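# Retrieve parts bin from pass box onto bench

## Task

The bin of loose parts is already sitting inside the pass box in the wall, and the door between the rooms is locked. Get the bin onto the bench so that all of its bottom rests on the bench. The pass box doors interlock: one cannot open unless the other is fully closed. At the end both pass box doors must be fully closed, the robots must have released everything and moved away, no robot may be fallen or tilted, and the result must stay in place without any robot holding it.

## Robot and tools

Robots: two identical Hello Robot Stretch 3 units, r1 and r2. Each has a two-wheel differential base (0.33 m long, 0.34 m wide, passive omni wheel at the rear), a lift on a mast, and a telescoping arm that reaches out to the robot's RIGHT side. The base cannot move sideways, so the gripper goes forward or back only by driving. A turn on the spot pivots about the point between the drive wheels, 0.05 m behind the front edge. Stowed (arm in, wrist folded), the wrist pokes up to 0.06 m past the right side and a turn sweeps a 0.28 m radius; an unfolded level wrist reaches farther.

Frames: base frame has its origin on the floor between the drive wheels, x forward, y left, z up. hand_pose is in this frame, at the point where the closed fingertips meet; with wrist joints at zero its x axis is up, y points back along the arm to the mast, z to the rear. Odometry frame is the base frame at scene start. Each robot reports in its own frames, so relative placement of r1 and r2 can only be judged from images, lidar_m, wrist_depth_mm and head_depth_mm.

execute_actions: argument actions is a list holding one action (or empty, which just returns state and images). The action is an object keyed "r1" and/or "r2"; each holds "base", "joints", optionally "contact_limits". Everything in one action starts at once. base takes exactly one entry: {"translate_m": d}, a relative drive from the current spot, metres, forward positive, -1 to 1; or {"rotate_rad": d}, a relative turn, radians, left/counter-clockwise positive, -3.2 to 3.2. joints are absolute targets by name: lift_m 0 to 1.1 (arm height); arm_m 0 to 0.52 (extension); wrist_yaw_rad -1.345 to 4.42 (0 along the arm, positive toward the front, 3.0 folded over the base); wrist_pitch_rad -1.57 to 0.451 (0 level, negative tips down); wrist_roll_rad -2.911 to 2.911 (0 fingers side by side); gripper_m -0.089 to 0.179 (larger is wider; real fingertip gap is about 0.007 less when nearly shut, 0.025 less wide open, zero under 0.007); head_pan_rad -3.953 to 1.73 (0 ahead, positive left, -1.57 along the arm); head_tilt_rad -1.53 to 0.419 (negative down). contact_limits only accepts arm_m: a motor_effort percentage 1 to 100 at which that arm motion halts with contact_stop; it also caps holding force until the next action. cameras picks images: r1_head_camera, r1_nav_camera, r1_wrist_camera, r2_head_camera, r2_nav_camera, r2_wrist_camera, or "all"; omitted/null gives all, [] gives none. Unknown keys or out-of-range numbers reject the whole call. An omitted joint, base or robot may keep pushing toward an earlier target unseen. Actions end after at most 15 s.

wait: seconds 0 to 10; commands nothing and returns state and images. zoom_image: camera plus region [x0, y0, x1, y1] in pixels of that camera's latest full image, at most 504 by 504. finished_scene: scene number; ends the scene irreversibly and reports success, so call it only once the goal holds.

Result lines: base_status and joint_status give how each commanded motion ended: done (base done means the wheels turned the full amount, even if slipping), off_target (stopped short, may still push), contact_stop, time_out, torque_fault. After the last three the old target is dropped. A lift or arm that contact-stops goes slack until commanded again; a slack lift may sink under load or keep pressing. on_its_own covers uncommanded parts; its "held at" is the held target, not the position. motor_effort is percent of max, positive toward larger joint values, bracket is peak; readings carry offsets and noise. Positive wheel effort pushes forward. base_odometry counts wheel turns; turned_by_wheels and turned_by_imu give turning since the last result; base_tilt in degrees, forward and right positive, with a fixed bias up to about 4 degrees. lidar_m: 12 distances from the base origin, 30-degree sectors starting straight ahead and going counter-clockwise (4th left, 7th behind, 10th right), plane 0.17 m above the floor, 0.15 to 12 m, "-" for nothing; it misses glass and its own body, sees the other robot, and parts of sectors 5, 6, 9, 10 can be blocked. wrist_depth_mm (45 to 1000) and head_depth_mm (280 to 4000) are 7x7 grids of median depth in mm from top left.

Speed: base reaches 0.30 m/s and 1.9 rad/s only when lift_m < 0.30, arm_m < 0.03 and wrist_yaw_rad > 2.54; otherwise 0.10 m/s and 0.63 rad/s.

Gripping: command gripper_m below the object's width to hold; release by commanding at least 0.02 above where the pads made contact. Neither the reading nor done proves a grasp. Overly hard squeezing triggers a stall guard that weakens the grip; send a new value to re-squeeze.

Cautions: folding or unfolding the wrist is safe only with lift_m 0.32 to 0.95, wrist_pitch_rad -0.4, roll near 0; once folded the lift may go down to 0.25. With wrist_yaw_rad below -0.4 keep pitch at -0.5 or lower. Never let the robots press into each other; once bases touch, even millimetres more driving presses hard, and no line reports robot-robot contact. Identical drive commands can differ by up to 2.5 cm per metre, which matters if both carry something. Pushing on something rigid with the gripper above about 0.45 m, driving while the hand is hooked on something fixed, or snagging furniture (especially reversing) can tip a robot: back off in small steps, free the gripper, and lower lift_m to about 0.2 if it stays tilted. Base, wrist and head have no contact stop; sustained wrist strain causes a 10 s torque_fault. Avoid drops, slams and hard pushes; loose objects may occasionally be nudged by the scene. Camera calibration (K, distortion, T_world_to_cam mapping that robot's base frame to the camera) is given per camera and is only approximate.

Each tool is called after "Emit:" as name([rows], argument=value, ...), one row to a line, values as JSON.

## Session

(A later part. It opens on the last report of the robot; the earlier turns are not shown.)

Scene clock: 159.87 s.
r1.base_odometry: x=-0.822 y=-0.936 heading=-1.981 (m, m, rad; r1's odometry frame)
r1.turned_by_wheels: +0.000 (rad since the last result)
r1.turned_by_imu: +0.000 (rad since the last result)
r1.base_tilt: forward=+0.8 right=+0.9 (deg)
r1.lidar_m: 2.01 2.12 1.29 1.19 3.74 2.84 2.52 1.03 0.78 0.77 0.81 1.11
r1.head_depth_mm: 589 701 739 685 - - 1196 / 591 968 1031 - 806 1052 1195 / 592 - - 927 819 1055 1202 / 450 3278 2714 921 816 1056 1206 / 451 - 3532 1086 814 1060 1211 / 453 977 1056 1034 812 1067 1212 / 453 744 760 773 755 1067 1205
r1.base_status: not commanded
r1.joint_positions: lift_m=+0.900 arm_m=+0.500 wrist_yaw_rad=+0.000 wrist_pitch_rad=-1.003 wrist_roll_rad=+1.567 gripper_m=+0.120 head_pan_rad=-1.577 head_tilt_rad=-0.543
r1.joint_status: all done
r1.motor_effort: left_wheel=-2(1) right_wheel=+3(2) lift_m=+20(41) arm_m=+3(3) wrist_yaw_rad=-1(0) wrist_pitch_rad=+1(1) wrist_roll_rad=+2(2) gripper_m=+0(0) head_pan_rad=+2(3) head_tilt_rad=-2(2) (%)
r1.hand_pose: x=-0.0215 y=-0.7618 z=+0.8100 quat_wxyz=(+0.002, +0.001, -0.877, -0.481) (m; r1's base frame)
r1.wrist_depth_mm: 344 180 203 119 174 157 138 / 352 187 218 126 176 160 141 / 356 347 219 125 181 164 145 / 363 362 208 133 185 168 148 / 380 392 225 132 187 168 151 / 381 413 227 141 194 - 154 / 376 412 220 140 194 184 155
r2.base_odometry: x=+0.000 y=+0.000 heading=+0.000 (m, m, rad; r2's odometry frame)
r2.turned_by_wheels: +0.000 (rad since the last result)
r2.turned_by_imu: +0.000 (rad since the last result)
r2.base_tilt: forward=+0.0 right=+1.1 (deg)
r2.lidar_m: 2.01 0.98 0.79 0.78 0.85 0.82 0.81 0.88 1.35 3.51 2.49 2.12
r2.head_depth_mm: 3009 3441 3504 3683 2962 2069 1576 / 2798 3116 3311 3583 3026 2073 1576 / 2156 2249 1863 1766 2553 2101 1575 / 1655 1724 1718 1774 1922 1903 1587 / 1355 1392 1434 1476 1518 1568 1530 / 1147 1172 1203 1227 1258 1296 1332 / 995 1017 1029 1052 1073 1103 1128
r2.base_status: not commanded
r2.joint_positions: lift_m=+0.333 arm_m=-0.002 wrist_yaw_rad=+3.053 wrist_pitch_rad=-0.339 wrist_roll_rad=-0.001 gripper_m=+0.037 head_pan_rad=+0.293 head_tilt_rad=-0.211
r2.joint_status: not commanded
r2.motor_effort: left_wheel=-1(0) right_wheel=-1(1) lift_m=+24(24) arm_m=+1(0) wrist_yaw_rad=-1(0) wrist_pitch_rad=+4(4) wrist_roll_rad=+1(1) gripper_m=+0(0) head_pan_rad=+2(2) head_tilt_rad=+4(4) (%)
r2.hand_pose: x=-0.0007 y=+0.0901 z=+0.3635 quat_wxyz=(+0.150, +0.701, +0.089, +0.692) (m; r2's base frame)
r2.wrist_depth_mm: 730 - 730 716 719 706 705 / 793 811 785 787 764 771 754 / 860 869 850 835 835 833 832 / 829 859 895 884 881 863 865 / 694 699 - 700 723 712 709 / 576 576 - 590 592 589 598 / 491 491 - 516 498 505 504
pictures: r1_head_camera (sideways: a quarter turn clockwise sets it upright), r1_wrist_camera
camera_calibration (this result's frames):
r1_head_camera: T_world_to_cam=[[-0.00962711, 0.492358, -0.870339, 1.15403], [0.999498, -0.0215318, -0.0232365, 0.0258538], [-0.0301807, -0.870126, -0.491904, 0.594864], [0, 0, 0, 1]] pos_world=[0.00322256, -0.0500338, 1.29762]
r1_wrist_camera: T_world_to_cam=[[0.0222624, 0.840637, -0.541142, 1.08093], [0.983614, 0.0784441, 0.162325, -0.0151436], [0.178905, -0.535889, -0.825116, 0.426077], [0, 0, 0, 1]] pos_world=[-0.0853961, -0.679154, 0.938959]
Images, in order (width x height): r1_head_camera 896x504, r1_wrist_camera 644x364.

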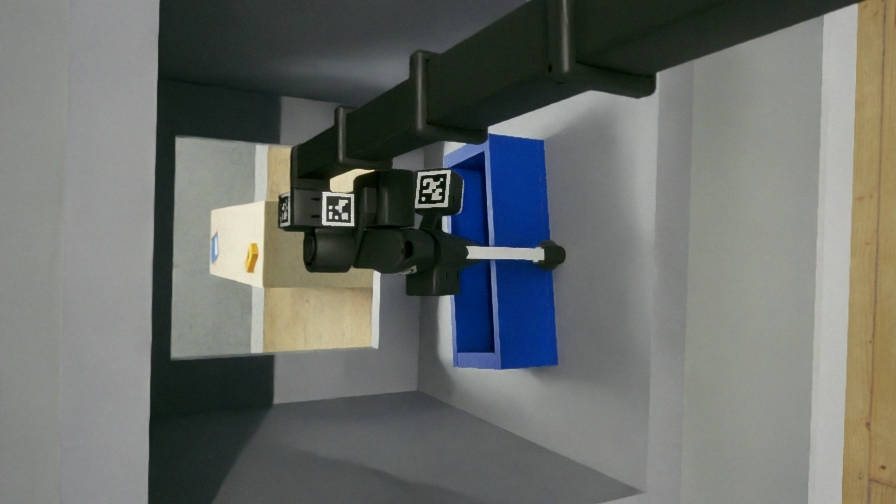

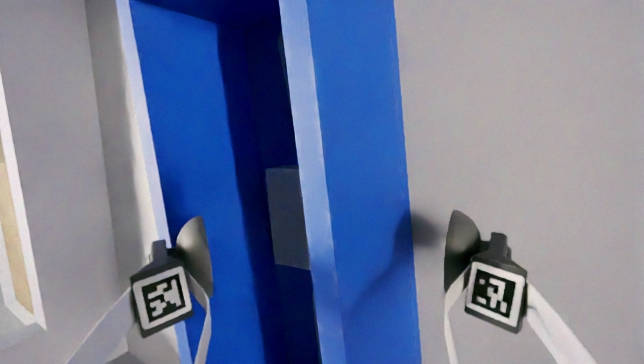

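Emit:
execute_actions([
  {"r1":{"joints":{"gripper_m":0.05}}},
], cameras=[])

Emit:
execute_actions([
  {"r1":{"joints":{"lift_m":0.88}}},
], cameras=["r1_wrist_camera"])

Emit:
execute_actions([
  {"r1":{"joints":{"gripper_m":-0.04}}},
], cameras=[])

Emit:
execute_actions([
  {"r1":{"joints":{"lift_m":0.93}}},
], cameras=["r1_head_camera","r1_wrist_camera"])

Scene clock: 166.17 s.
r1.base_odometry: x=-0.822 y=-0.936 heading=-1.981 (m, m, rad; r1's odometry frame)
r1.turned_by_wheels: +0.000 (rad since the last result)
r1.turned_by_imu: +0.000 (rad since the last result)
r1.base_tilt: forward=+0.9 right=+1.0 (deg)
r1.lidar_m: 2.00 2.12 1.29 1.20 3.72 2.83 2.52 1.04 0.79 0.77 0.81 1.11
r1.head_depth_mm: 591 701 740 684 - - 1197 / 592 968 1033 - 809 1053 1194 / 592 - - 928 820 1051 1200 / 451 3262 2760 919 817 1058 1204 / 451 - 3567 1089 815 1062 1210 / 452 976 1061 1038 811 1065 1206 / 453 743 758 771 754 1067 1207
r1.base_status: not commanded
r1.joint_positions: lift_m=+0.900 arm_m=+0.500 wrist_yaw_rad=+0.000 wrist_pitch_rad=-1.019 wrist_roll_rad=+1.567 gripper_m=+0.050 head_pan_rad=-1.577 head_tilt_rad=-0.543
r1.joint_status: all done
r1.motor_effort: left_wheel=-1(1) right_wheel=+3(2) lift_m=+20(20) arm_m=+4(4) wrist_yaw_rad=-1(0) wrist_pitch_rad=+6(6) wrist_roll_rad=+2(2) gripper_m=-3(82) head_pan_rad=+2(0) head_tilt_rad=-2(1) (%)
r1.hand_pose: x=-0.0215 y=-0.7583 z=+0.8082 quat_wxyz=(+0.002, +0.001, -0.873, -0.488) (m; r1's base frame)
r1.wrist_depth_mm: 345 179 205 126 174 156 138 / 355 185 223 125 178 160 142 / 355 190 225 133 183 163 145 / 360 190 214 132 185 167 148 / 370 371 213 136 187 171 151 / 381 392 - 138 - 174 154 / 383 418 225 139 196 175 157
r2.base_odometry: x=+0.000 y=+0.000 heading=+0.000 (m, m, rad; r2's odometry frame)
r2.turned_by_wheels: +0.000 (rad since the last result)
r2.turned_by_imu: -0.002 (rad since the last result)
r2.base_tilt: forward=+0.0 right=+1.1 (deg)
r2.lidar_m: 2.00 0.98 0.79 0.78 0.85 0.82 0.81 0.88 1.35 3.51 2.50 2.12
r2.head_depth_mm: 3021 3414 3565 3706 3000 2049 1575 / 2781 3154 3347 3555 3015 2071 1579 / 2142 2248 1877 1766 2528 2082 1582 / 1671 1723 1718 1763 1928 1910 1582 / 1359 1396 1427 1483 1524 1574 1536 / 1147 1171 1204 1230 1258 1290 1333 / 991 1012 1037 1055 1076 1107 1126
r2.base_status: not commanded
r2.joint_positions: lift_m=+0.333 arm_m=-0.002 wrist_yaw_rad=+3.053 wrist_pitch_rad=-0.339 wrist_roll_rad=-0.001 gripper_m=+0.037 head_pan_rad=+0.293 head_tilt_rad=-0.211
r2.joint_status: not commanded
r2.motor_effort: left_wheel=+0(0) right_wheel=-1(1) lift_m=+24(24) arm_m=+0(0) wrist_yaw_rad=+0(1) wrist_pitch_rad=+4(4) wrist_roll_rad=+0(1) gripper_m=+0(0) head_pan_rad=+2(2) head_tilt_rad=+4(4) (%)
r2.hand_pose: x=-0.0007 y=+0.0901 z=+0.3635 quat_wxyz=(+0.150, +0.701, +0.089, +0.692) (m; r2's base frame)
r2.wrist_depth_mm: 730 - 727 718 708 700 709 / 793 797 793 782 774 758 757 / 840 857 843 851 843 816 824 / 833 881 875 882 863 867 866 / 688 697 - 698 715 713 729 / 567 573 - 588 593 594 600 / 490 496 - 507 498 505 504
pictures: none
No camera images: the call's "cameras" was empty. Leave "cameras" out to get every camera's image.

Scene clock: 167.10 s.
r1.base_odometry: x=-0.822 y=-0.936 heading=-1.981 (m, m, rad; r1's odometry frame)
r1.turned_by_wheels: +0.000 (rad since the last result)
r1.turned_by_imu: +0.000 (rad since the last result)
r1.base_tilt: forward=+0.8 right=+0.9 (deg)
r1.lidar_m: 2.01 2.11 1.30 1.20 3.75 2.83 2.52 1.04 0.78 0.76 0.81 1.11
r1.head_depth_mm: 592 702 742 723 - - 1198 / 592 969 1037 - 791 1069 1196 / 593 - - 849 819 1051 1202 / 593 3277 2727 931 818 1058 1208 / 452 - 3564 1092 815 1061 1208 / 453 977 1057 1034 812 1065 1210 / 455 743 760 772 756 1069 1208
r1.base_status: not commanded
r1.joint_positions: lift_m=+0.881 arm_m=+0.500 wrist_yaw_rad=+0.000 wrist_pitch_rad=-1.005 wrist_roll_rad=+1.567 gripper_m=+0.050 head_pan_rad=-1.577 head_tilt_rad=-0.543
r1.joint_status: all done
r1.motor_effort: left_wheel=-1(2) right_wheel=+3(3) lift_m=+11(19) arm_m=+3(3) wrist_yaw_rad=-1(1) wrist_pitch_rad=+2(6) wrist_roll_rad=+2(2) gripper_m=-3(3) head_pan_rad=+2(2) head_tilt_rad=-3(2) (%)
r1.hand_pose: x=-0.0215 y=-0.7615 z=+0.7902 quat_wxyz=(+0.002, +0.001, -0.876, -0.482) (m; r1's base frame)
r1.wrist_depth_mm: 333 174 185 129 161 141 125 / 351 174 199 128 165 145 128 / 351 172 208 127 169 148 130 / 358 179 199 127 171 151 133 / 366 184 198 126 170 155 136 / 374 191 - 125 - 158 139 / 378 411 223 124 183 158 142
r2.base_odometry: x=+0.000 y=+0.000 heading=+0.000 (m, m, rad; r2's odometry frame)
r2.turned_by_wheels: +0.000 (rad since the last result)
r2.turned_by_imu: +0.000 (rad since the last result)
r2.base_tilt: forward=-0.2 right=+1.0 (deg)
r2.lidar_m: 2.01 0.98 0.79 0.78 0.85 0.82 0.81 0.88 1.35 3.50 2.49 2.12
r2.head_depth_mm: 3038 3393 3564 3697 2960 2060 1580 / 2799 3153 3347 3538 3016 2075 1576 / 2132 2249 1868 1752 2547 2073 1580 / 1659 1731 1722 1760 1918 1910 1590 / 1355 1391 1432 1480 1531 1570 1534 / 1147 1171 1201 1239 1265 1304 1329 / 989 1010 1029 1056 1079 1104 1129
r2.base_status: not commanded
r2.joint_positions: lift_m=+0.333 arm_m=-0.002 wrist_yaw_rad=+3.053 wrist_pitch_rad=-0.339 wrist_roll_rad=-0.001 gripper_m=+0.037 head_pan_rad=+0.293 head_tilt_rad=-0.211
r2.joint_status: not commanded
r2.motor_effort: left_wheel=+0(0) right_wheel=+0(1) lift_m=+24(24) arm_m=+1(1) wrist_yaw_rad=+0(0) wrist_pitch_rad=+4(4) wrist_roll_rad=+1(1) gripper_m=+0(0) head_pan_rad=+2(3) head_tilt_rad=+4(5) (%)
r2.hand_pose: x=-0.0007 y=+0.0901 z=+0.3635 quat_wxyz=(+0.150, +0.701, +0.089, +0.692) (m; r2's base frame)
r2.wrist_depth_mm: 746 - 730 711 713 708 702 / 806 795 772 765 764 770 761 / 836 875 841 835 836 822 831 / 835 872 874 883 879 876 871 / 697 688 - 711 717 722 723 / 577 577 - 589 593 597 593 / 490 493 - 513 501 502 505
pictures: r1_wrist_camera
camera_calibration (this result's frames):
r1_wrist_camera: T_world_to_cam=[[0.0222623, 0.841359, -0.540019, 1.06961], [0.983614, 0.0782271, 0.162429, -0.0121968], [0.178905, -0.534786, -0.825831, 0.411287], [0, 0, 0, 1]] pos_world=[-0.0853961, -0.679019, 0.919242]
Images, in order (width x height): r1_wrist_camera 644x364.

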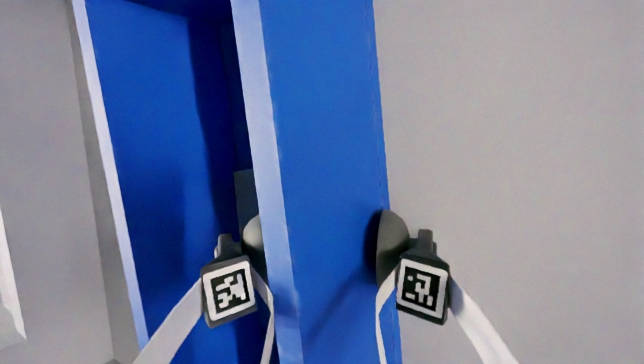

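Scene clock: 168.50 s.
r1.base_odometry: x=-0.822 y=-0.936 heading=-1.981 (m, m, rad; r1's odometry frame)
r1.turned_by_wheels: +0.000 (rad since the last result)
r1.turned_by_imu: -0.001 (rad since the last result)
r1.base_tilt: forward=+0.8 right=+0.8 (deg)
r1.lidar_m: 2.01 2.11 1.29 1.20 3.75 2.83 2.52 1.04 0.79 0.77 0.81 1.11
r1.head_depth_mm: 593 696 733 720 - - 1196 / 594 970 1036 - 794 1069 1193 / 594 - - 845 821 1056 1204 / 596 2944 2716 933 817 1058 1209 / 596 - 3588 1091 816 1061 1213 / 454 977 1058 1039 814 1067 1211 / 455 748 764 776 756 1071 1210
r1.base_status: not commanded
r1.joint_positions: lift_m=+0.881 arm_m=+0.500 wrist_yaw_rad=+0.005 wrist_pitch_rad=-1.002 wrist_roll_rad=+1.560 gripper_m=-0.038 head_pan_rad=-1.577 head_tilt_rad=-0.543
r1.joint_status: all done
r1.motor_effort: left_wheel=-1(2) right_wheel=+0(4) lift_m=+12(11) arm_m=+3(3) wrist_yaw_rad=-5(4) wrist_pitch_rad=+1(2) wrist_roll_rad=+6(6) gripper_m=-34(99) head_pan_rad=+1(2) head_tilt_rad=-2(2) (%)
r1.hand_pose: x=-0.0210 y=-0.7620 z=+0.7905 quat_wxyz=(+0.006, +0.004, -0.877, -0.481) (m; r1's base frame)
r1.wrist_depth_mm: 336 172 198 125 164 143 127 / 351 172 205 124 166 146 129 / 353 177 214 124 169 150 132 / 354 183 197 124 173 153 135 / 364 183 205 123 176 157 138 / 372 189 - 122 - 160 140 / 378 415 227 130 185 161 144
r2.base_odometry: x=+0.000 y=+0.000 heading=+0.000 (m, m, rad; r2's odometry frame)
r2.turned_by_wheels: +0.000 (rad since the last result)
r2.turned_by_imu: +0.000 (rad since the last result)
r2.base_tilt: forward=-0.1 right=+1.0 (deg)
r2.lidar_m: 2.00 0.98 0.78 0.78 0.85 0.82 0.81 0.88 1.35 3.50 2.49 2.12
r2.head_depth_mm: 3008 3388 3536 3664 3005 2062 1578 / 2739 3111 3304 3562 2973 2066 1569 / 2145 2231 1881 1756 2542 2069 1584 / 1652 1726 1724 1768 1930 1914 1589 / 1361 1396 1435 1476 1525 1577 1533 / 1149 1173 1207 1232 1261 1296 1326 / 988 1012 1032 1054 1079 1104 1129
r2.base_status: not commanded
r2.joint_positions: lift_m=+0.333 arm_m=-0.002 wrist_yaw_rad=+3.053 wrist_pitch_rad=-0.339 wrist_roll_rad=-0.001 gripper_m=+0.037 head_pan_rad=+0.293 head_tilt_rad=-0.211
r2.joint_status: not commanded
r2.motor_effort: left_wheel=+0(0) right_wheel=+0(2) lift_m=+24(24) arm_m=+1(1) wrist_yaw_rad=+0(0) wrist_pitch_rad=+4(5) wrist_roll_rad=+0(0) gripper_m=+0(0) head_pan_rad=+2(2) head_tilt_rad=+5(4) (%)
r2.hand_pose: x=-0.0007 y=+0.0901 z=+0.3635 quat_wxyz=(+0.150, +0.701, +0.089, +0.692) (m; r2's base frame)
r2.wrist_depth_mm: 733 - 717 723 717 718 699 / 794 790 784 780 770 766 755 / 851 869 838 843 830 827 825 / 842 874 892 879 881 857 862 / 695 693 - 708 718 720 719 / 572 580 - 579 590 592 599 / 493 492 - 517 499 502 503
pictures: none
No camera images: the call's "cameras" was empty. Leave "cameras" out to get every camera's image.

Scene clock: 170.03 s.
r1.base_odometry: x=-0.822 y=-0.936 heading=-1.981 (m, m, rad; r1's odometry frame)
r1.turned_by_wheels: +0.000 (rad since the last result)
r1.turned_by_imu: +0.000 (rad since the last result)
r1.base_tilt: forward=+0.9 right=+0.9 (deg)
r1.lidar_m: 2.01 2.12 1.29 1.20 3.73 2.83 2.53 1.04 0.79 0.77 0.81 1.11
r1.head_depth_mm: 590 698 734 - - 1068 1191 / 591 967 1022 961 820 1050 1196 / 593 - - 894 818 1052 1201 / 450 3260 2728 892 816 1056 1203 / 450 - 3519 884 813 1062 1212 / 452 976 1058 1033 812 1062 1206 / 453 747 762 775 755 1068 1203
r1.base_status: not commanded
r1.joint_positions: lift_m=+0.929 arm_m=+0.500 wrist_yaw_rad=+0.001 wrist_pitch_rad=-1.034 wrist_roll_rad=+1.568 gripper_m=-0.032 head_pan_rad=-1.577 head_tilt_rad=-0.543
r1.joint_status: all done
r1.on_its_own: gripper_m is held at -0.033, not at your -0.040, by its stall guard, which is still easing
r1.motor_effort: left_wheel=+0(1) right_wheel=+2(2) lift_m=+49(54) arm_m=+3(3) wrist_yaw_rad=-1(5) wrist_pitch_rad=+10(11) wrist_roll_rad=+2(6) gripper_m=-25(34) head_pan_rad=+2(1) head_tilt_rad=-1(3) (%)
r1.hand_pose: x=-0.0214 y=-0.7547 z=+0.8353 quat_wxyz=(+0.002, +0.001, -0.869, -0.495) (m; r1's base frame)
r1.wrist_depth_mm: 352 168 209 131 199 179 160 / 353 168 217 132 205 183 163 / 361 175 223 133 211 188 166 / 379 184 222 133 216 192 171 / 393 184 225 134 222 196 174 / 406 193 219 134 220 201 177 / 388 193 249 150 236 205 182
r2.base_odometry: x=+0.000 y=+0.000 heading=+0.000 (m, m, rad; r2's odometry frame)
r2.turned_by_wheels: +0.000 (rad since the last result)
r2.turned_by_imu: +0.000 (rad since the last result)
r2.base_tilt: forward=-0.1 right=+1.2 (deg)
r2.lidar_m: 2.00 0.98 0.78 0.78 0.85 0.82 0.81 0.88 1.34 3.52 2.50 2.12
r2.head_depth_mm: 3032 3464 3540 3690 2990 2059 1576 / 2793 3185 3329 3593 2989 2071 1580 / 2161 2214 1868 1762 2531 2072 1592 / 1662 1727 1710 1766 1920 1914 1583 / 1357 1398 1437 1475 1514 1577 1537 / 1149 1175 1199 1230 1265 1295 1325 / 992 1011 1034 1055 1079 1101 1124
r2.base_status: not commanded
r2.joint_positions: lift_m=+0.333 arm_m=-0.002 wrist_yaw_rad=+3.053 wrist_pitch_rad=-0.339 wrist_roll_rad=-0.001 gripper_m=+0.037 head_pan_rad=+0.293 head_tilt_rad=-0.211
r2.joint_status: not commanded
r2.motor_effort: left_wheel=+0(0) right_wheel=-1(1) lift_m=+24(24) arm_m=+1(1) wrist_yaw_rad=+0(0) wrist_pitch_rad=+4(4) wrist_roll_rad=+1(1) gripper_m=+0(0) head_pan_rad=+2(2) head_tilt_rad=+4(4) (%)
r2.hand_pose: x=-0.0007 y=+0.0901 z=+0.3635 quat_wxyz=(+0.150, +0.701, +0.089, +0.692) (m; r2's base frame)
r2.wrist_depth_mm: 740 - 725 716 709 715 712 / 783 797 782 782 765 760 761 / 855 861 834 836 836 818 821 / 827 860 885 862 864 862 866 / 689 695 - 702 711 725 719 / 575 574 - 592 590 592 596 / 487 497 - 509 503 503 506
pictures: r1_head_camera (sideways: a quarter turn clockwise sets it upright), r1_wrist_camera
camera_calibration (this result's frames):
r1_head_camera: T_world_to_cam=[[-0.00962665, 0.492425, -0.870301, 1.15398], [0.999498, -0.0215301, -0.0232377, 0.0258554], [-0.0301805, -0.870088, -0.491971, 0.594951], [0, 0, 0, 1]] pos_world=[0.00322256, -0.0500335, 1.29761]
r1_wrist_camera: T_world_to_cam=[[0.022071, 0.856998, -0.514847, 1.07902], [0.983554, 0.073725, 0.164884, -0.0255913], [0.179263, -0.510019, -0.841276, 0.483812], [0, 0, 0, 1]] pos_world=[-0.0853739, -0.67608, 0.96677]
Images, in order (width x height): r1_head_camera 896x504, r1_wrist_camera 644x364.

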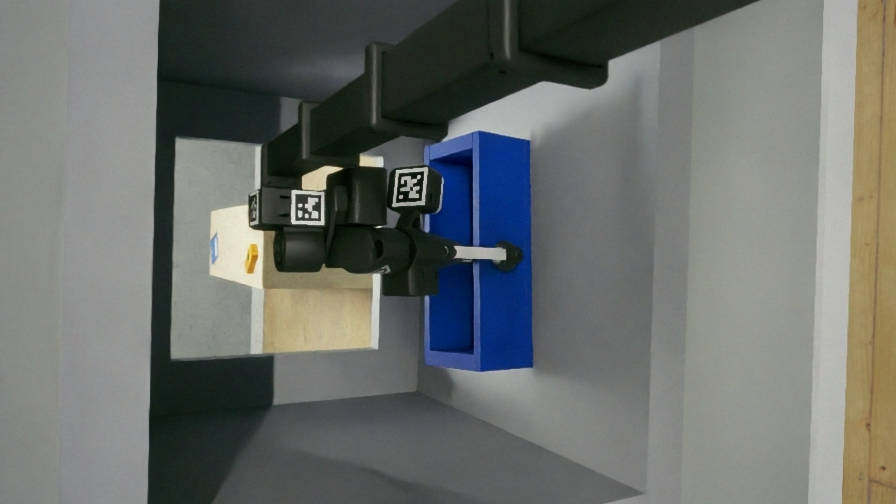

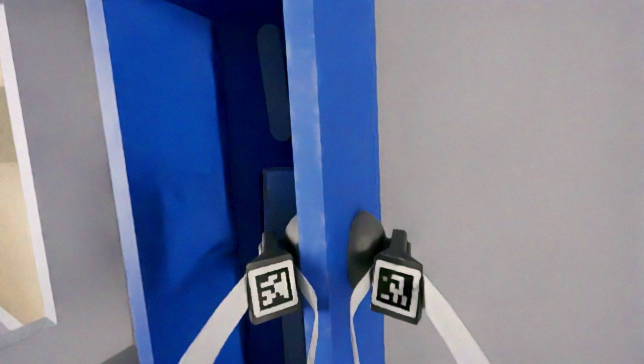

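Emit:
execute_actions([
  {"r1":{"joints":{"lift_m":0.96,"arm_m":0.02}}},
], cameras=["r1_head_camera","r1_wrist_camera"])

Emit:
execute_actions([
  {"r1":{"joints":{"head_pan_rad":0.6,"head_tilt_rad":-0.5}}},
], cameras=["r1_head_camera","r1_nav_camera"])

Scene clock: 179.20 s.
r1.base_odometry: x=-0.822 y=-0.936 heading=-1.981 (m, m, rad; r1's odometry frame)
r1.turned_by_wheels: +0.000 (rad since the last result)
r1.turned_by_imu: -0.001 (rad since the last result)
r1.base_tilt: forward=+0.8 right=+0.9 (deg)
r1.lidar_m: 2.01 2.12 1.29 1.19 3.75 2.83 2.53 1.04 0.79 0.77 0.81 1.11
r1.head_depth_mm: 591 697 737 723 717 - - / 591 970 1048 1004 885 - - / 592 - 3630 1099 835 - - / 451 3262 2761 1098 820 494 - / 452 - 3566 1088 814 490 474 / 452 976 1056 1035 810 484 453 / 453 747 764 775 754 1045 406
r1.base_status: not commanded
r1.joint_positions: lift_m=+0.959 arm_m=+0.020 wrist_yaw_rad=+0.001 wrist_pitch_rad=-1.036 wrist_roll_rad=+1.568 gripper_m=-0.027 head_pan_rad=-1.577 head_tilt_rad=-0.543
r1.joint_status: all done
r1.on_its_own: gripper_m is held at -0.028, not at your -0.040, by its stall guard, which is not easing now
r1.motor_effort: left_wheel=+0(0) right_wheel=+1(1) lift_m=+50(53) arm_m=-3(3) wrist_yaw_rad=-1(2) wrist_pitch_rad=+11(11) wrist_roll_rad=+2(2) gripper_m=-22(23) head_pan_rad=+1(2) head_tilt_rad=-1(2) (%)
r1.hand_pose: x=-0.0214 y=-0.2749 z=+0.8651 quat_wxyz=(+0.002, +0.001, -0.869, -0.496) (m; r1's base frame)
r1.wrist_depth_mm: 501 168 209 132 954 845 754 / 528 169 217 133 963 863 - / 560 175 223 133 - 908 - / 591 184 223 134 - 911 808 / 642 184 225 133 - 944 813 / 639 193 219 135 - 963 849 / 518 194 248 150 - 979 862
r2.base_odometry: x=+0.000 y=+0.000 heading=+0.000 (m, m, rad; r2's odometry frame)
r2.turned_by_wheels: +0.000 (rad since the last result)
r2.turned_by_imu: -0.002 (rad since the last result)
r2.base_tilt: forward=-0.1 right=+1.1 (deg)
r2.lidar_m: 2.01 0.98 0.78 0.78 0.85 0.82 0.81 0.88 1.34 3.51 2.50 2.12
r2.head_depth_mm: 3025 3437 3565 3734 2989 2068 1577 / 2832 3129 3340 3580 3038 2061 1578 / 2128 2253 1856 1756 2507 2079 1586 / 1664 1721 1721 1774 1904 1926 1593 / 1356 1396 1441 1478 1522 1563 1533 / 1147 1174 1200 1229 1264 1298 1339 / 996 1010 1035 1055 1076 1106 1128
r2.base_status: not commanded
r2.joint_positions: lift_m=+0.333 arm_m=-0.002 wrist_yaw_rad=+3.053 wrist_pitch_rad=-0.339 wrist_roll_rad=-0.001 gripper_m=+0.037 head_pan_rad=+0.293 head_tilt_rad=-0.211
r2.joint_status: not commanded
r2.motor_effort: left_wheel=+0(0) right_wheel=-1(1) lift_m=+24(24) arm_m=+0(1) wrist_yaw_rad=+0(0) wrist_pitch_rad=+5(4) wrist_roll_rad=+1(0) gripper_m=-1(0) head_pan_rad=+2(2) head_tilt_rad=+4(5) (%)
r2.hand_pose: x=-0.0007 y=+0.0901 z=+0.3635 quat_wxyz=(+0.150, +0.701, +0.089, +0.692) (m; r2's base frame)
r2.wrist_depth_mm: 734 - 723 716 708 715 708 / 786 790 778 776 776 768 755 / 830 858 847 835 854 832 826 / 821 877 892 871 867 867 858 / 694 692 - 703 716 722 715 / 577 579 - 584 587 582 593 / 490 500 - 514 501 505 502
pictures: r1_head_camera (sideways: a quarter turn clockwise sets it upright), r1_wrist_camera
camera_calibration (this result's frames):
r1_head_camera: T_world_to_cam=[[-0.00962676, 0.492427, -0.870301, 1.15398], [0.999498, -0.0215299, -0.0232377, 0.0258554], [-0.0301803, -0.870088, -0.491972, 0.594953], [0, 0, 0, 1]] pos_world=[0.00322257, -0.0500334, 1.29761]
r1_wrist_camera: T_world_to_cam=[[0.0220711, 0.857901, -0.51334, 0.682077], [0.983554, 0.0734339, 0.165012, -0.0660697], [0.17926, -0.50854, -0.842172, 0.754785], [0, 0, 0, 1]] pos_world=[-0.0853741, -0.196466, 0.996698]
Images, in order (width x height): r1_head_camera 896x504, r1_wrist_camera 644x364.

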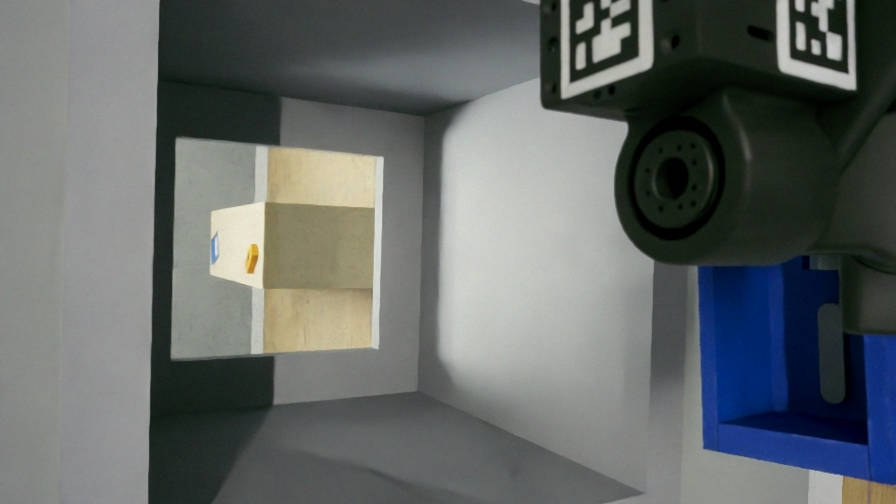

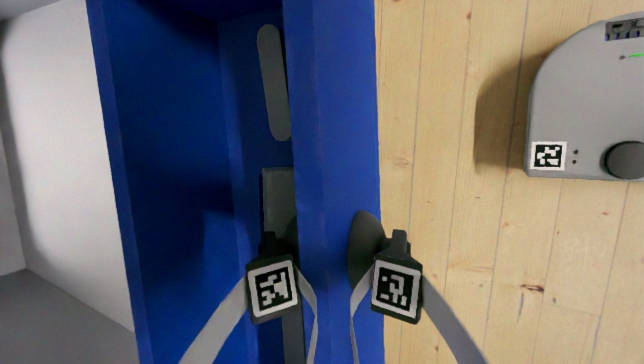

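Scene clock: 180.73 s.
r1.base_odometry: x=-0.822 y=-0.936 heading=-1.981 (m, m, rad; r1's odometry frame)
r1.turned_by_wheels: +0.000 (rad since the last result)
r1.turned_by_imu: +0.000 (rad since the last result)
r1.base_tilt: forward=+0.8 right=+0.9 (deg)
r1.lidar_m: 2.01 2.12 1.29 1.19 3.75 2.83 2.53 1.04 0.79 0.77 0.81 1.11
r1.head_depth_mm: 1693 1819 1940 2100 2017 1581 1307 / 1792 1915 2073 2260 2018 1586 1307 / 1908 2060 2230 2408 2010 1579 1308 / 2047 2209 2401 2560 1991 1579 1306 / 2180 2376 2614 2696 1998 1566 1300 / 2358 2578 2848 2696 1988 1573 1299 / 2549 2790 3177 2687 1967 1567 1294
r1.base_status: not commanded
r1.joint_positions: lift_m=+0.959 arm_m=+0.020 wrist_yaw_rad=+0.001 wrist_pitch_rad=-1.036 wrist_roll_rad=+1.568 gripper_m=-0.027 head_pan_rad=+0.593 head_tilt_rad=-0.507
r1.joint_status: all done
r1.on_its_own: gripper_m is held at -0.028, not at your -0.040, by its stall guard, which is not easing now
r1.motor_effort: left_wheel=+0(0) right_wheel=+2(1) lift_m=+50(50) arm_m=-4(4) wrist_yaw_rad=-1(2) wrist_pitch_rad=+11(11) wrist_roll_rad=+2(2) gripper_m=-22(23) head_pan_rad=+1(28) head_tilt_rad=+3(7) (%)
r1.hand_pose: x=-0.0214 y=-0.2749 z=+0.8651 quat_wxyz=(+0.002, +0.001, -0.869, -0.496) (m; r1's base frame)
r1.wrist_depth_mm: 500 168 209 132 964 836 764 / 526 169 217 133 961 876 - / 552 175 223 133 967 904 - / 592 184 224 134 - 918 820 / 631 184 226 134 - 955 824 / 641 194 218 134 - 953 851 / 510 194 250 151 - 973 849
r2.base_odometry: x=+0.000 y=+0.000 heading=+0.000 (m, m, rad; r2's odometry frame)
r2.turned_by_wheels: +0.000 (rad since the last result)
r2.turned_by_imu: +0.000 (rad since the last result)
r2.base_tilt: forward=-0.2 right=+1.1 (deg)
r2.lidar_m: 2.01 0.98 0.78 0.78 0.85 0.82 0.81 0.88 1.35 3.51 2.50 2.12
r2.head_depth_mm: 3058 3410 3556 3686 3002 2048 1579 / 2776 3110 3359 3602 3012 2072 1583 / 2152 2245 1865 1751 2514 2071 1594 / 1656 1722 1708 1769 1929 1918 1586 / 1355 1396 1440 1472 1527 1573 1526 / 1144 1175 1208 1233 1259 1298 1335 / 992 1013 1033 1059 1081 1098 1129
r2.base_status: not commanded
r2.joint_positions: lift_m=+0.333 arm_m=-0.002 wrist_yaw_rad=+3.053 wrist_pitch_rad=-0.339 wrist_roll_rad=-0.001 gripper_m=+0.037 head_pan_rad=+0.293 head_tilt_rad=-0.211
r2.joint_status: not commanded
r2.motor_effort: left_wheel=+0(0) right_wheel=-2(0) lift_m=+24(24) arm_m=+1(1) wrist_yaw_rad=+0(0) wrist_pitch_rad=+5(4) wrist_roll_rad=+0(0) gripper_m=-1(0) head_pan_rad=+2(2) head_tilt_rad=+4(4) (%)
r2.hand_pose: x=-0.0007 y=+0.0901 z=+0.3635 quat_wxyz=(+0.150, +0.701, +0.089, +0.692) (m; r2's base frame)
r2.wrist_depth_mm: 748 - 722 722 706 707 707 / 802 798 783 770 770 766 754 / 847 860 844 839 836 829 836 / 829 872 864 877 861 859 863 / 678 694 - 707 711 714 717 / 578 578 - 586 585 590 591 / 489 497 - 515 503 502 507
pictures: r1_head_camera (sideways: a quarter turn clockwise sets it upright), r1_nav_camera (sideways: a quarter turn counterclockwise sets it upright)
camera_calibration (this result's frames):
r1_head_camera: T_world_to_cam=[[-0.374965, -0.267665, -0.887557, 1.17872], [-0.544769, 0.83828, -0.022656, 0.0345192], [0.750085, 0.475018, -0.460141, 0.548775], [0, 0, 0, 1]] pos_world=[0.0491546, 0.0258858, 1.29947]
r1_nav_camera: T_world_to_cam=[[0.416224, 0.310108, 0.854746, -1.08236], [0.596352, -0.802723, 0.000836035, 0.0425871], [0.686383, 0.509381, -0.519046, 0.625544], [0, 0, 0, 1]] pos_world=[-0.00425566, 0.0511934, 1.24979]
Images, in order (width x height): r1_head_camera 896x504, r1_nav_camera 672x504.

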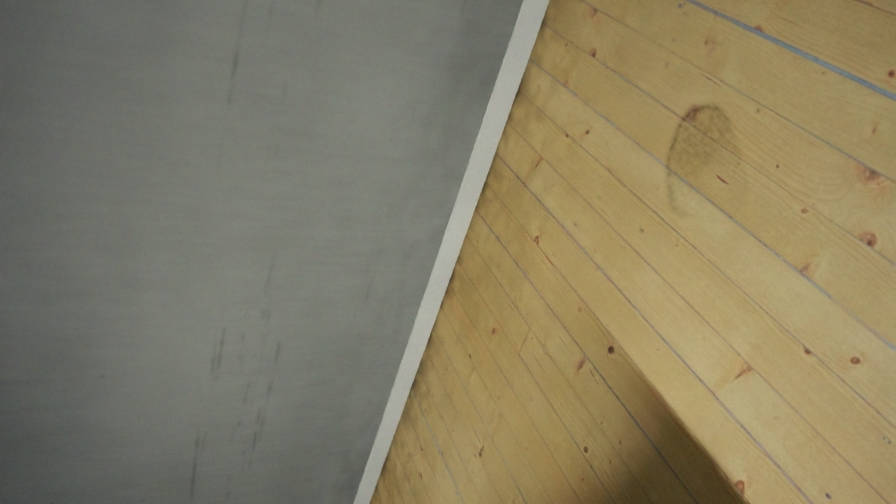

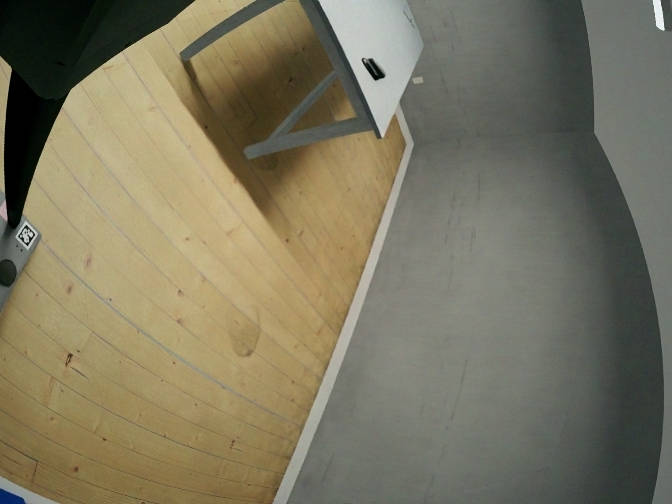

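Emit:
execute_actions([
  {"r1":{"base":{"rotate_rad":1.571},"joints":{"lift_m":1.03,"head_pan_rad":-0.3,"head_tilt_rad":-0.55}}},
], cameras=["r1_head_camera","r1_nav_camera"])

Scene clock: 192.03 s.
r1.base_odometry: x=-0.822 y=-0.936 heading=-0.410 (m, m, rad; r1's odometry frame)
r1.turned_by_wheels: +1.571 (rad since the last result)
r1.turned_by_imu: +1.588 (rad since the last result)
r1.base_tilt: forward=+0.9 right=+0.9 (deg)
r1.lidar_m: 1.19 3.74 2.83 2.55 1.04 0.79 0.77 0.81 1.11 2.00 2.11 1.29
r1.head_depth_mm: 3089 3209 3271 2592 1932 1539 1277 / 3197 3535 3700 2588 1930 1542 1274 / 3135 3422 3593 1469 1735 1535 1281 / 3028 3304 1624 2244 1911 1535 1275 / 2946 3210 1613 2234 1909 1530 1271 / 2903 3090 1603 2234 1911 1522 1266 / 2829 3027 1589 1238 1704 1489 1266
r1.base_status: done
r1.joint_positions: lift_m=+1.029 arm_m=+0.020 wrist_yaw_rad=+0.001 wrist_pitch_rad=-1.036 wrist_roll_rad=+1.568 gripper_m=-0.027 head_pan_rad=-0.293 head_tilt_rad=-0.543
r1.joint_status: all done
r1.on_its_own: gripper_m is held at -0.028, not at your -0.040, by its stall guard, which is not easing now
r1.motor_effort: left_wheel=-2(6) right_wheel=+3(6) lift_m=+50(47) arm_m=-4(4) wrist_yaw_rad=-1(2) wrist_pitch_rad=+11(11) wrist_roll_rad=+2(1) gripper_m=-22(23) head_pan_rad=-3(29) head_tilt_rad=-2(6) (%)
r1.hand_pose: x=-0.0214 y=-0.2748 z=+0.9351 quat_wxyz=(+0.002, +0.001, -0.869, -0.496) (m; r1's base frame)
r1.wrist_depth_mm: - 168 211 132 - 894 818 / - 169 217 133 - 963 - / - 177 224 133 - 974 - / - 185 222 134 - 982 860 / - 184 224 133 - 997 880 / - 193 220 135 - - 897 / - 193 251 151 - - 910
r2.base_odometry: x=+0.000 y=+0.000 heading=+0.000 (m, m, rad; r2's odometry frame)
r2.turned_by_wheels: +0.000 (rad since the last result)
r2.turned_by_imu: -0.003 (rad since the last result)
r2.base_tilt: forward=-0.2 right=+1.1 (deg)
r2.lidar_m: 2.01 0.98 0.79 0.78 0.85 0.82 0.81 0.88 1.35 3.50 2.49 2.12
r2.head_depth_mm: 3038 3458 3523 3684 2995 2071 1575 / 2803 3135 3339 3572 2991 2075 1586 / 2137 2257 1877 1764 2542 2076 1586 / 1668 1729 1719 1759 1906 1900 1577 / 1356 1404 1425 1472 1531 1574 1540 / 1144 1176 1207 1230 1266 1289 1333 / 992 1011 1041 1052 1081 1106 1129
r2.base_status: not commanded
r2.joint_positions: lift_m=+0.333 arm_m=-0.002 wrist_yaw_rad=+3.053 wrist_pitch_rad=-0.339 wrist_roll_rad=-0.001 gripper_m=+0.037 head_pan_rad=+0.293 head_tilt_rad=-0.211
r2.joint_status: not commanded
r2.motor_effort: left_wheel=+0(0) right_wheel=-2(1) lift_m=+24(24) arm_m=+1(0) wrist_yaw_rad=+0(0) wrist_pitch_rad=+4(4) wrist_roll_rad=+1(0) gripper_m=+0(0) head_pan_rad=+2(2) head_tilt_rad=+4(5) (%)
r2.hand_pose: x=-0.0007 y=+0.0901 z=+0.3635 quat_wxyz=(+0.150, +0.701, +0.089, +0.692) (m; r2's base frame)
r2.wrist_depth_mm: 738 - 721 722 711 704 696 / 796 801 787 777 772 779 763 / 841 860 835 849 841 816 825 / 825 859 867 880 863 863 857 / 695 685 - 709 707 713 727 / 575 579 - 586 593 594 597 / 488 497 - 517 507 505 506
pictures: r1_head_camera (sideways: a quarter turn clockwise sets it upright), r1_nav_camera (sideways: a quarter turn counterclockwise sets it upright)
camera_calibration (this result's frames):
r1_head_camera: T_world_to_cam=[[-0.474653, 0.130046, -0.870513, 1.1571], [0.303579, 0.952523, -0.023231, 0.0300917], [0.826163, -0.275296, -0.491597, 0.589241], [0, 0, 0, 1]] pos_world=[0.0532744, -0.0169229, 1.29763]
r1_nav_camera: T_world_to_cam=[[0.532467, -0.134786, 0.835651, -1.05817], [-0.24419, -0.969727, -0.000816279, 0.0498655], [0.810463, -0.203623, -0.549261, 0.664098], [0, 0, 0, 1]] pos_world=[0.0373894, 0.0409557, 1.24906]
Images, in order (width x height): r1_head_camera 896x504, r1_nav_camera 672x504.

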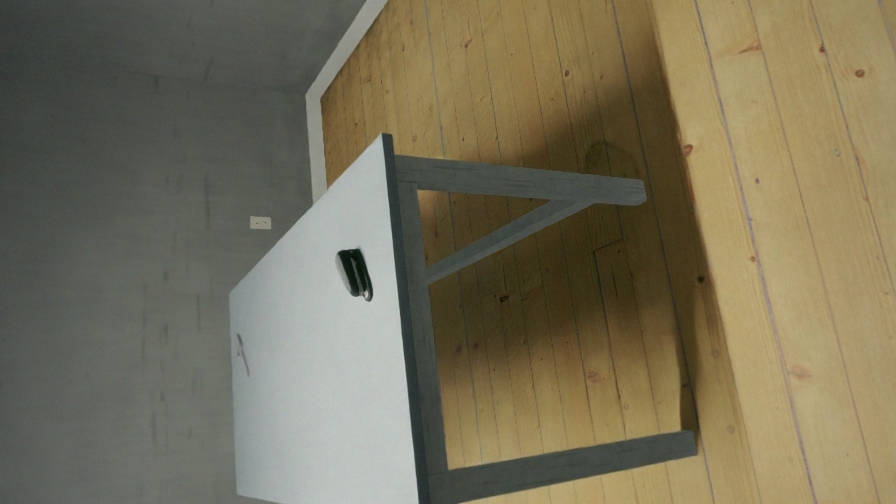

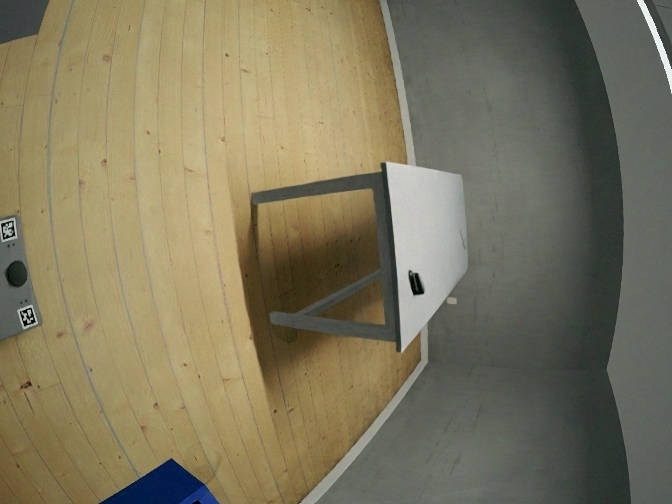

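Emit:
execute_actions([
  {"r1":{"base":{"rotate_rad":0.42},"joints":{"head_pan_rad":-1.2,"head_tilt_rad":-0.8}}},
], cameras=[])

Emit:
execute_actions([
  {"r1":{"base":{"translate_m":0.9}}},
], cameras=[])

Emit:
execute_actions([
  {"r1":{"base":{"rotate_rad":-0.42}}},
], cameras=[])

Emit:
execute_actions([
  {"r1":{"base":{"translate_m":0.95}}},
], cameras=["r1_head_camera","r1_nav_camera"])

Scene clock: 202.50 s.
r1.base_odometry: x=-0.822 y=-0.936 heading=+0.010 (m, m, rad; r1's odometry frame)
r1.turned_by_wheels: +0.420 (rad since the last result)
r1.turned_by_imu: +0.423 (rad since the last result)
r1.base_tilt: forward=+0.8 right=+0.9 (deg)
r1.lidar_m: 3.67 2.93 2.76 1.16 0.81 0.77 0.78 1.03 2.00 2.06 1.29 1.20
r1.head_depth_mm: 1908 2104 2235 1853 - - 1148 / 2069 2280 2318 1838 462 1255 1142 / 2264 2532 2303 480 456 1254 1143 / 2524 2755 2288 1819 402 1282 1140 / 2792 2927 2280 1812 1511 1300 1138 / 3158 3006 2248 1816 1513 1297 1132 / 3264 2745 2033 1707 1511 1297 1129
r1.base_status: done
r1.joint_positions: lift_m=+1.029 arm_m=+0.020 wrist_yaw_rad=+0.001 wrist_pitch_rad=-1.036 wrist_roll_rad=+1.568 gripper_m=-0.027 head_pan_rad=-1.193 head_tilt_rad=-0.790
r1.joint_status: all done
r1.on_its_own: gripper_m is held at -0.028, not at your -0.040, by its stall guard, which is not easing now
r1.motor_effort: left_wheel=-2(7) right_wheel=+3(7) lift_m=+50(50) arm_m=-4(4) wrist_yaw_rad=+1(1) wrist_pitch_rad=+11(11) wrist_roll_rad=+2(2) gripper_m=-22(22) head_pan_rad=-2(29) head_tilt_rad=-3(18) (%)
r1.hand_pose: x=-0.0214 y=-0.2748 z=+0.9351 quat_wxyz=(+0.002, +0.001, -0.869, -0.496) (m; r1's base frame)
r1.wrist_depth_mm: - 169 209 132 - 924 821 / - 169 218 133 - 968 - / - 176 223 133 - 990 - / - 183 223 134 - 989 856 / - 185 223 134 - 996 873 / - 193 219 134 - - 892 / - 193 249 150 - - 918
r2.base_odometry: x=+0.000 y=+0.000 heading=+0.000 (m, m, rad; r2's odometry frame)
r2.turned_by_wheels: +0.000 (rad since the last result)
r2.turned_by_imu: -0.003 (rad since the last result)
r2.base_tilt: forward=-0.1 right=+1.1 (deg)
r2.lidar_m: 2.01 0.98 0.78 0.78 0.85 0.82 0.81 0.88 1.34 3.52 2.49 2.13
r2.head_depth_mm: 3031 3335 3538 3667 3036 2070 1567 / 2780 3146 3347 3512 2997 2068 1572 / 2132 2243 1871 1764 2512 2076 1585 / 1658 1717 1719 1767 1921 1920 1593 / 1359 1398 1445 1478 1521 1574 1536 / 1143 1176 1198 1228 1264 1303 1329 / 994 1014 1034 1057 1076 1104 1125
r2.base_status: not commanded
r2.joint_positions: lift_m=+0.333 arm_m=-0.002 wrist_yaw_rad=+3.053 wrist_pitch_rad=-0.339 wrist_roll_rad=-0.001 gripper_m=+0.037 head_pan_rad=+0.293 head_tilt_rad=-0.211
r2.joint_status: not commanded
r2.motor_effort: left_wheel=+0(0) right_wheel=-1(1) lift_m=+24(24) arm_m=+1(1) wrist_yaw_rad=+1(0) wrist_pitch_rad=+4(4) wrist_roll_rad=+1(1) gripper_m=+0(0) head_pan_rad=+2(2) head_tilt_rad=+4(5) (%)
r2.hand_pose: x=-0.0007 y=+0.0901 z=+0.3635 quat_wxyz=(+0.150, +0.701, +0.089, +0.692) (m; r2's base frame)
r2.wrist_depth_mm: 745 - 719 724 713 708 702 / 786 796 780 782 769 764 753 / 852 860 861 850 830 828 802 / 837 873 886 888 875 862 858 / 692 685 - 709 709 723 710 / 585 578 - 584 594 594 597 / 485 494 - 515 502 506 505
pictures: none
No camera images: the call's "cameras" was empty. Leave "cameras" out to get every camera's image.

Scene clock: 212.67 s.
r1.base_odometry: x=+0.078 y=-0.927 heading=+0.010 (m, m, rad; r1's odometry frame)
r1.turned_by_wheels: +0.000 (rad since the last result)
r1.turned_by_imu: +0.000 (rad since the last result)
r1.base_tilt: forward=+0.8 right=+0.9 (deg)
r1.lidar_m: 2.83 2.49 2.36 2.38 1.66 1.57 1.61 2.09 2.41 0.98 0.46 1.84
r1.head_depth_mm: 2292 2499 989 1177 - - 1144 / 2487 2703 920 805 462 1262 1143 / 2722 2851 948 480 456 1258 1143 / 2991 1260 939 750 402 1279 1138 / 2939 1259 941 750 670 1007 1135 / 2685 1245 933 747 1479 1294 1133 / 2422 1240 928 811 1505 1288 1129
r1.base_status: done
r1.joint_positions: lift_m=+1.029 arm_m=+0.020 wrist_yaw_rad=+0.001 wrist_pitch_rad=-1.036 wrist_roll_rad=+1.568 gripper_m=-0.027 head_pan_rad=-1.193 head_tilt_rad=-0.790
r1.joint_status: not commanded
r1.on_its_own: gripper_m is held at -0.028, not at your -0.040, by its stall guard, which is not easing now
r1.motor_effort: left_wheel=-2(4) right_wheel=+3(6) lift_m=+50(50) arm_m=-4(4) wrist_yaw_rad=-1(0) wrist_pitch_rad=+11(11) wrist_roll_rad=+2(2) gripper_m=-22(22) head_pan_rad=-3(2) head_tilt_rad=-3(4) (%)
r1.hand_pose: x=-0.0214 y=-0.2748 z=+0.9351 quat_wxyz=(+0.002, +0.001, -0.869, -0.496) (m; r1's base frame)
r1.wrist_depth_mm: - 168 211 132 - 900 833 / - 169 216 133 - 974 - / - 176 223 133 - 961 - / 759 184 223 134 - 981 874 / 809 185 224 134 - - 885 / 851 192 219 134 - - 905 / 941 193 250 150 - - 922
r2.base_odometry: x=+0.000 y=+0.000 heading=+0.000 (m, m, rad; r2's odometry frame)
r2.turned_by_wheels: +0.000 (rad since the last result)
r2.turned_by_imu: -0.003 (rad since the last result)
r2.base_tilt: forward=-0.2 right=+1.2 (deg)
r2.lidar_m: 2.01 0.98 0.78 0.78 0.85 0.82 0.81 0.88 1.34 3.51 2.50 2.12
r2.head_depth_mm: 3023 3450 3576 3668 2971 2061 1579 / 2794 3149 3307 3554 2982 2079 1579 / 2137 2249 1871 1763 2523 2072 1582 / 1667 1715 1721 1768 1919 1903 1590 / 1355 1400 1434 1472 1522 1575 1543 / 1150 1169 1206 1229 1264 1298 1333 / 994 1011 1034 1056 1078 1103 1131
r2.base_status: not commanded
r2.joint_positions: lift_m=+0.333 arm_m=-0.002 wrist_yaw_rad=+3.053 wrist_pitch_rad=-0.339 wrist_roll_rad=-0.001 gripper_m=+0.037 head_pan_rad=+0.293 head_tilt_rad=-0.211
r2.joint_status: not commanded
r2.motor_effort: left_wheel=+0(0) right_wheel=-1(1) lift_m=+24(24) arm_m=+0(1) wrist_yaw_rad=-1(0) wrist_pitch_rad=+4(4) wrist_roll_rad=+1(1) gripper_m=+0(0) head_pan_rad=+2(2) head_tilt_rad=+4(5) (%)
r2.hand_pose: x=-0.0007 y=+0.0901 z=+0.3635 quat_wxyz=(+0.150, +0.701, +0.089, +0.692) (m; r2's base frame)
r2.wrist_depth_mm: 735 - 728 723 712 720 709 / 794 788 778 784 774 758 747 / 857 854 862 839 836 827 826 / 828 875 877 855 854 865 859 / 694 700 - 703 715 718 719 / 573 575 - 586 596 596 591 / 493 497 - 515 500 503 508
pictures: none
No camera images: the call's "cameras" was empty. Leave "cameras" out to get every camera's image.

Scene clock: 214.27 s.
r1.base_odometry: x=+0.078 y=-0.927 heading=-0.410 (m, m, rad; r1's odometry frame)
r1.turned_by_wheels: -0.420 (rad since the last result)
r1.turned_by_imu: -0.424 (rad since the last result)
r1.base_tilt: forward=+0.8 right=+0.9 (deg)
r1.lidar_m: 1.83 2.90 2.42 2.36 2.13 1.61 1.57 1.65 2.31 2.41 0.98 0.46
r1.head_depth_mm: 1984 2218 2338 1843 - - 1147 / 2058 2336 2301 1840 462 1259 1144 / 2148 2423 2293 481 455 1257 1138 / 2235 2498 1126 1266 403 1276 1139 / 2326 2584 939 1758 1512 1298 1136 / 2428 2659 907 768 1511 1296 1112 / 2554 2756 929 744 667 824 1109
r1.base_status: done
r1.joint_positions: lift_m=+1.029 arm_m=+0.020 wrist_yaw_rad=+0.001 wrist_pitch_rad=-1.036 wrist_roll_rad=+1.568 gripper_m=-0.027 head_pan_rad=-1.193 head_tilt_rad=-0.790
r1.joint_status: not commanded
r1.on_its_own: gripper_m is held at -0.028, not at your -0.040, by its stall guard, which is not easing now
r1.motor_effort: left_wheel=+4(8) right_wheel=-1(3) lift_m=+50(50) arm_m=-4(4) wrist_yaw_rad=+0(1) wrist_pitch_rad=+11(11) wrist_roll_rad=+1(1) gripper_m=-22(22) head_pan_rad=-2(2) head_tilt_rad=-4(3) (%)
r1.hand_pose: x=-0.0214 y=-0.2748 z=+0.9351 quat_wxyz=(+0.002, +0.001, -0.869, -0.496) (m; r1's base frame)
r1.wrist_depth_mm: - 168 210 132 - 924 805 / - 168 216 132 - 932 - / - 176 223 133 - 977 - / - 183 224 133 - 980 855 / - 184 225 134 - 999 893 / - 192 217 135 - - 909 / - 193 250 150 - - 914
r2.base_odometry: x=+0.000 y=+0.000 heading=+0.000 (m, m, rad; r2's odometry frame)
r2.turned_by_wheels: +0.000 (rad since the last result)
r2.turned_by_imu: +0.000 (rad since the last result)
r2.base_tilt: forward=-0.2 right=+1.1 (deg)
r2.lidar_m: 2.01 0.98 0.79 0.78 0.85 0.82 0.81 0.88 1.35 3.51 2.50 2.12
r2.head_depth_mm: 3043 3414 3582 3709 2983 2047 1576 / 2770 3144 3318 3583 3013 2066 1591 / 2143 2223 1876 1758 2531 2079 1584 / 1662 1725 1721 1780 1906 1898 1598 / 1358 1396 1433 1478 1519 1580 1537 / 1149 1173 1202 1234 1256 1301 1330 / 993 1012 1031 1053 1078 1105 1132
r2.base_status: not commanded
r2.joint_positions: lift_m=+0.333 arm_m=-0.002 wrist_yaw_rad=+3.053 wrist_pitch_rad=-0.339 wrist_roll_rad=-0.001 gripper_m=+0.037 head_pan_rad=+0.293 head_tilt_rad=-0.211
r2.joint_status: not commanded
r2.motor_effort: left_wheel=+0(0) right_wheel=-1(1) lift_m=+24(24) arm_m=+0(1) wrist_yaw_rad=+0(0) wrist_pitch_rad=+4(4) wrist_roll_rad=+0(1) gripper_m=+0(0) head_pan_rad=+2(2) head_tilt_rad=+4(5) (%)
r2.hand_pose: x=-0.0007 y=+0.0901 z=+0.3635 quat_wxyz=(+0.150, +0.701, +0.089, +0.692) (m; r2's base frame)
r2.wrist_depth_mm: 745 - 722 720 718 711 702 / 794 795 776 779 764 764 756 / 837 861 843 842 825 834 812 / 814 869 879 862 861 856 872 / 690 696 - 706 719 716 731 / 571 580 - 588 595 594 598 / 492 494 - 515 499 507 507
pictures: none
No camera images: the call's "cameras" was empty. Leave "cameras" out to get every camera's image.

Scene clock: 224.93 s.
r1.base_odometry: x=+0.949 y=-1.305 heading=-0.410 (m, m, rad; r1's odometry frame)
r1.turned_by_wheels: +0.000 (rad since the last result)
r1.turned_by_imu: +0.000 (rad since the last result)
r1.base_tilt: forward=+0.8 right=+0.9 (deg)
r1.lidar_m: 1.81 1.90 2.38 2.31 2.44 2.57 2.52 0.60 0.97 0.95 1.00 0.91
r1.head_depth_mm: 2020 2251 957 761 - - 1105 / 2085 2353 953 757 462 516 1124 / 2181 2461 948 480 456 531 1142 / 2273 2517 943 752 402 558 1138 / 2373 2608 937 748 622 1246 1138 / 2464 2674 932 744 620 1272 1136 / 2347 2327 926 741 633 1292 1131
r1.base_status: done
r1.joint_positions: lift_m=+1.029 arm_m=+0.020 wrist_yaw_rad=+0.001 wrist_pitch_rad=-1.036 wrist_roll_rad=+1.568 gripper_m=-0.027 head_pan_rad=-1.193 head_tilt_rad=-0.790
r1.joint_status: not commanded
r1.on_its_own: gripper_m is held at -0.028, not at your -0.040, by its stall guard, which is not easing now
r1.motor_effort: left_wheel=+3(8) right_wheel=-2(1) lift_m=+50(50) arm_m=-4(4) wrist_yaw_rad=-2(0) wrist_pitch_rad=+11(11) wrist_roll_rad=+2(2) gripper_m=-22(22) head_pan_rad=-2(2) head_tilt_rad=-2(3) (%)
r1.hand_pose: x=-0.0214 y=-0.2748 z=+0.9351 quat_wxyz=(+0.002, +0.001, -0.869, -0.496) (m; r1's base frame)
r1.wrist_depth_mm: 640 168 210 132 298 911 797 / 670 168 218 132 303 938 - / - 176 223 133 315 970 - / - 185 224 133 327 - 880 / - 184 225 134 - 999 878 / - 194 218 134 - - 884 / - 194 250 151 360 - 919
r2.base_odometry: x=+0.000 y=+0.000 heading=+0.000 (m, m, rad; r2's odometry frame)
r2.turned_by_wheels: +0.000 (rad since the last result)
r2.turned_by_imu: -0.003 (rad since the last result)
r2.base_tilt: forward=-0.1 right=+1.1 (deg)
r2.lidar_m: 2.00 0.98 0.79 0.78 0.85 0.82 0.81 0.88 1.35 3.51 2.50 2.12
r2.head_depth_mm: 3040 3411 3537 3728 2982 2055 1582 / 2765 3135 3312 3566 2994 2076 1578 / 2133 2243 1877 1751 2533 2075 1587 / 1662 1714 1711 1780 1913 1908 1584 / 1360 1398 1438 1471 1521 1570 1539 / 1149 1173 1200 1235 1268 1296 1333 / 994 1012 1031 1054 1076 1104 1125
r2.base_status: not commanded
r2.joint_positions: lift_m=+0.333 arm_m=-0.002 wrist_yaw_rad=+3.053 wrist_pitch_rad=-0.339 wrist_roll_rad=-0.001 gripper_m=+0.037 head_pan_rad=+0.293 head_tilt_rad=-0.211
r2.joint_status: not commanded
r2.motor_effort: left_wheel=+0(0) right_wheel=-1(0) lift_m=+24(24) arm_m=+1(1) wrist_yaw_rad=+0(0) wrist_pitch_rad=+4(4) wrist_roll_rad=+0(1) gripper_m=+0(0) head_pan_rad=+2(2) head_tilt_rad=+4(4) (%)
r2.hand_pose: x=-0.0007 y=+0.0901 z=+0.3635 quat_wxyz=(+0.150, +0.701, +0.089, +0.692) (m; r2's base frame)
r2.wrist_depth_mm: 737 - 724 721 727 709 702 / 791 795 786 768 773 755 759 / 855 859 847 843 822 825 822 / 826 883 881 871 865 844 860 / 694 696 - 702 708 720 723 / 574 581 - 581 594 589 593 / 492 493 - 512 500 504 509
pictures: r1_head_camera (sideways: a quarter turn clockwise sets it upright), r1_nav_camera (sideways: a quarter turn counterclockwise sets it upright)
camera_calibration (this result's frames):
r1_head_camera: T_world_to_cam=[[-0.26613, 0.63653, -0.723882, 0.964668], [0.932601, 0.359946, -0.0263525, 0.0303105], [0.243784, -0.682106, -0.689421, 0.850148], [0, 0, 0, 1]] pos_world=[0.0212064, -0.0450599, 1.28521]
r1_nav_camera: T_world_to_cam=[[0.294573, -0.675249, 0.676215, -0.848906], [-0.912025, -0.409958, -0.0120753, 0.0685952], [0.285373, -0.613167, -0.736606, 0.910997], [0, 0, 0, 1]] pos_world=[0.0526514, 0.0134918, 1.24592]
Images, in order (width x height): r1_head_camera 896x504, r1_nav_camera 672x504.

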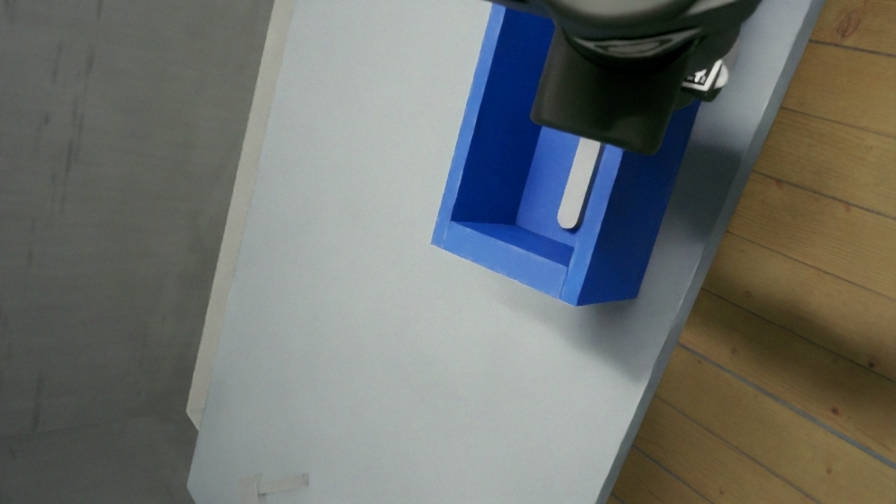

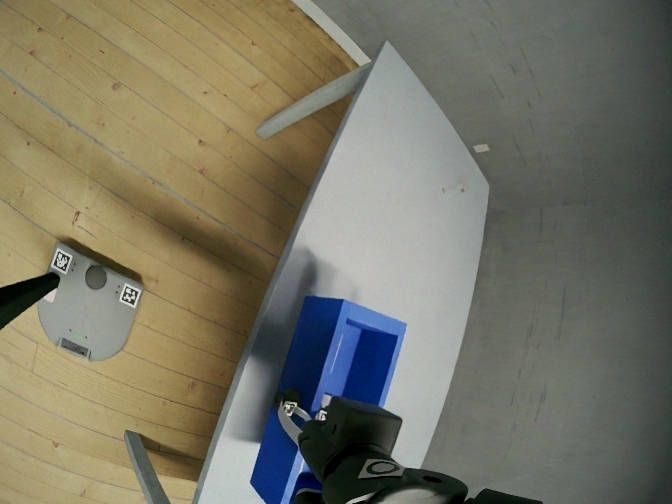

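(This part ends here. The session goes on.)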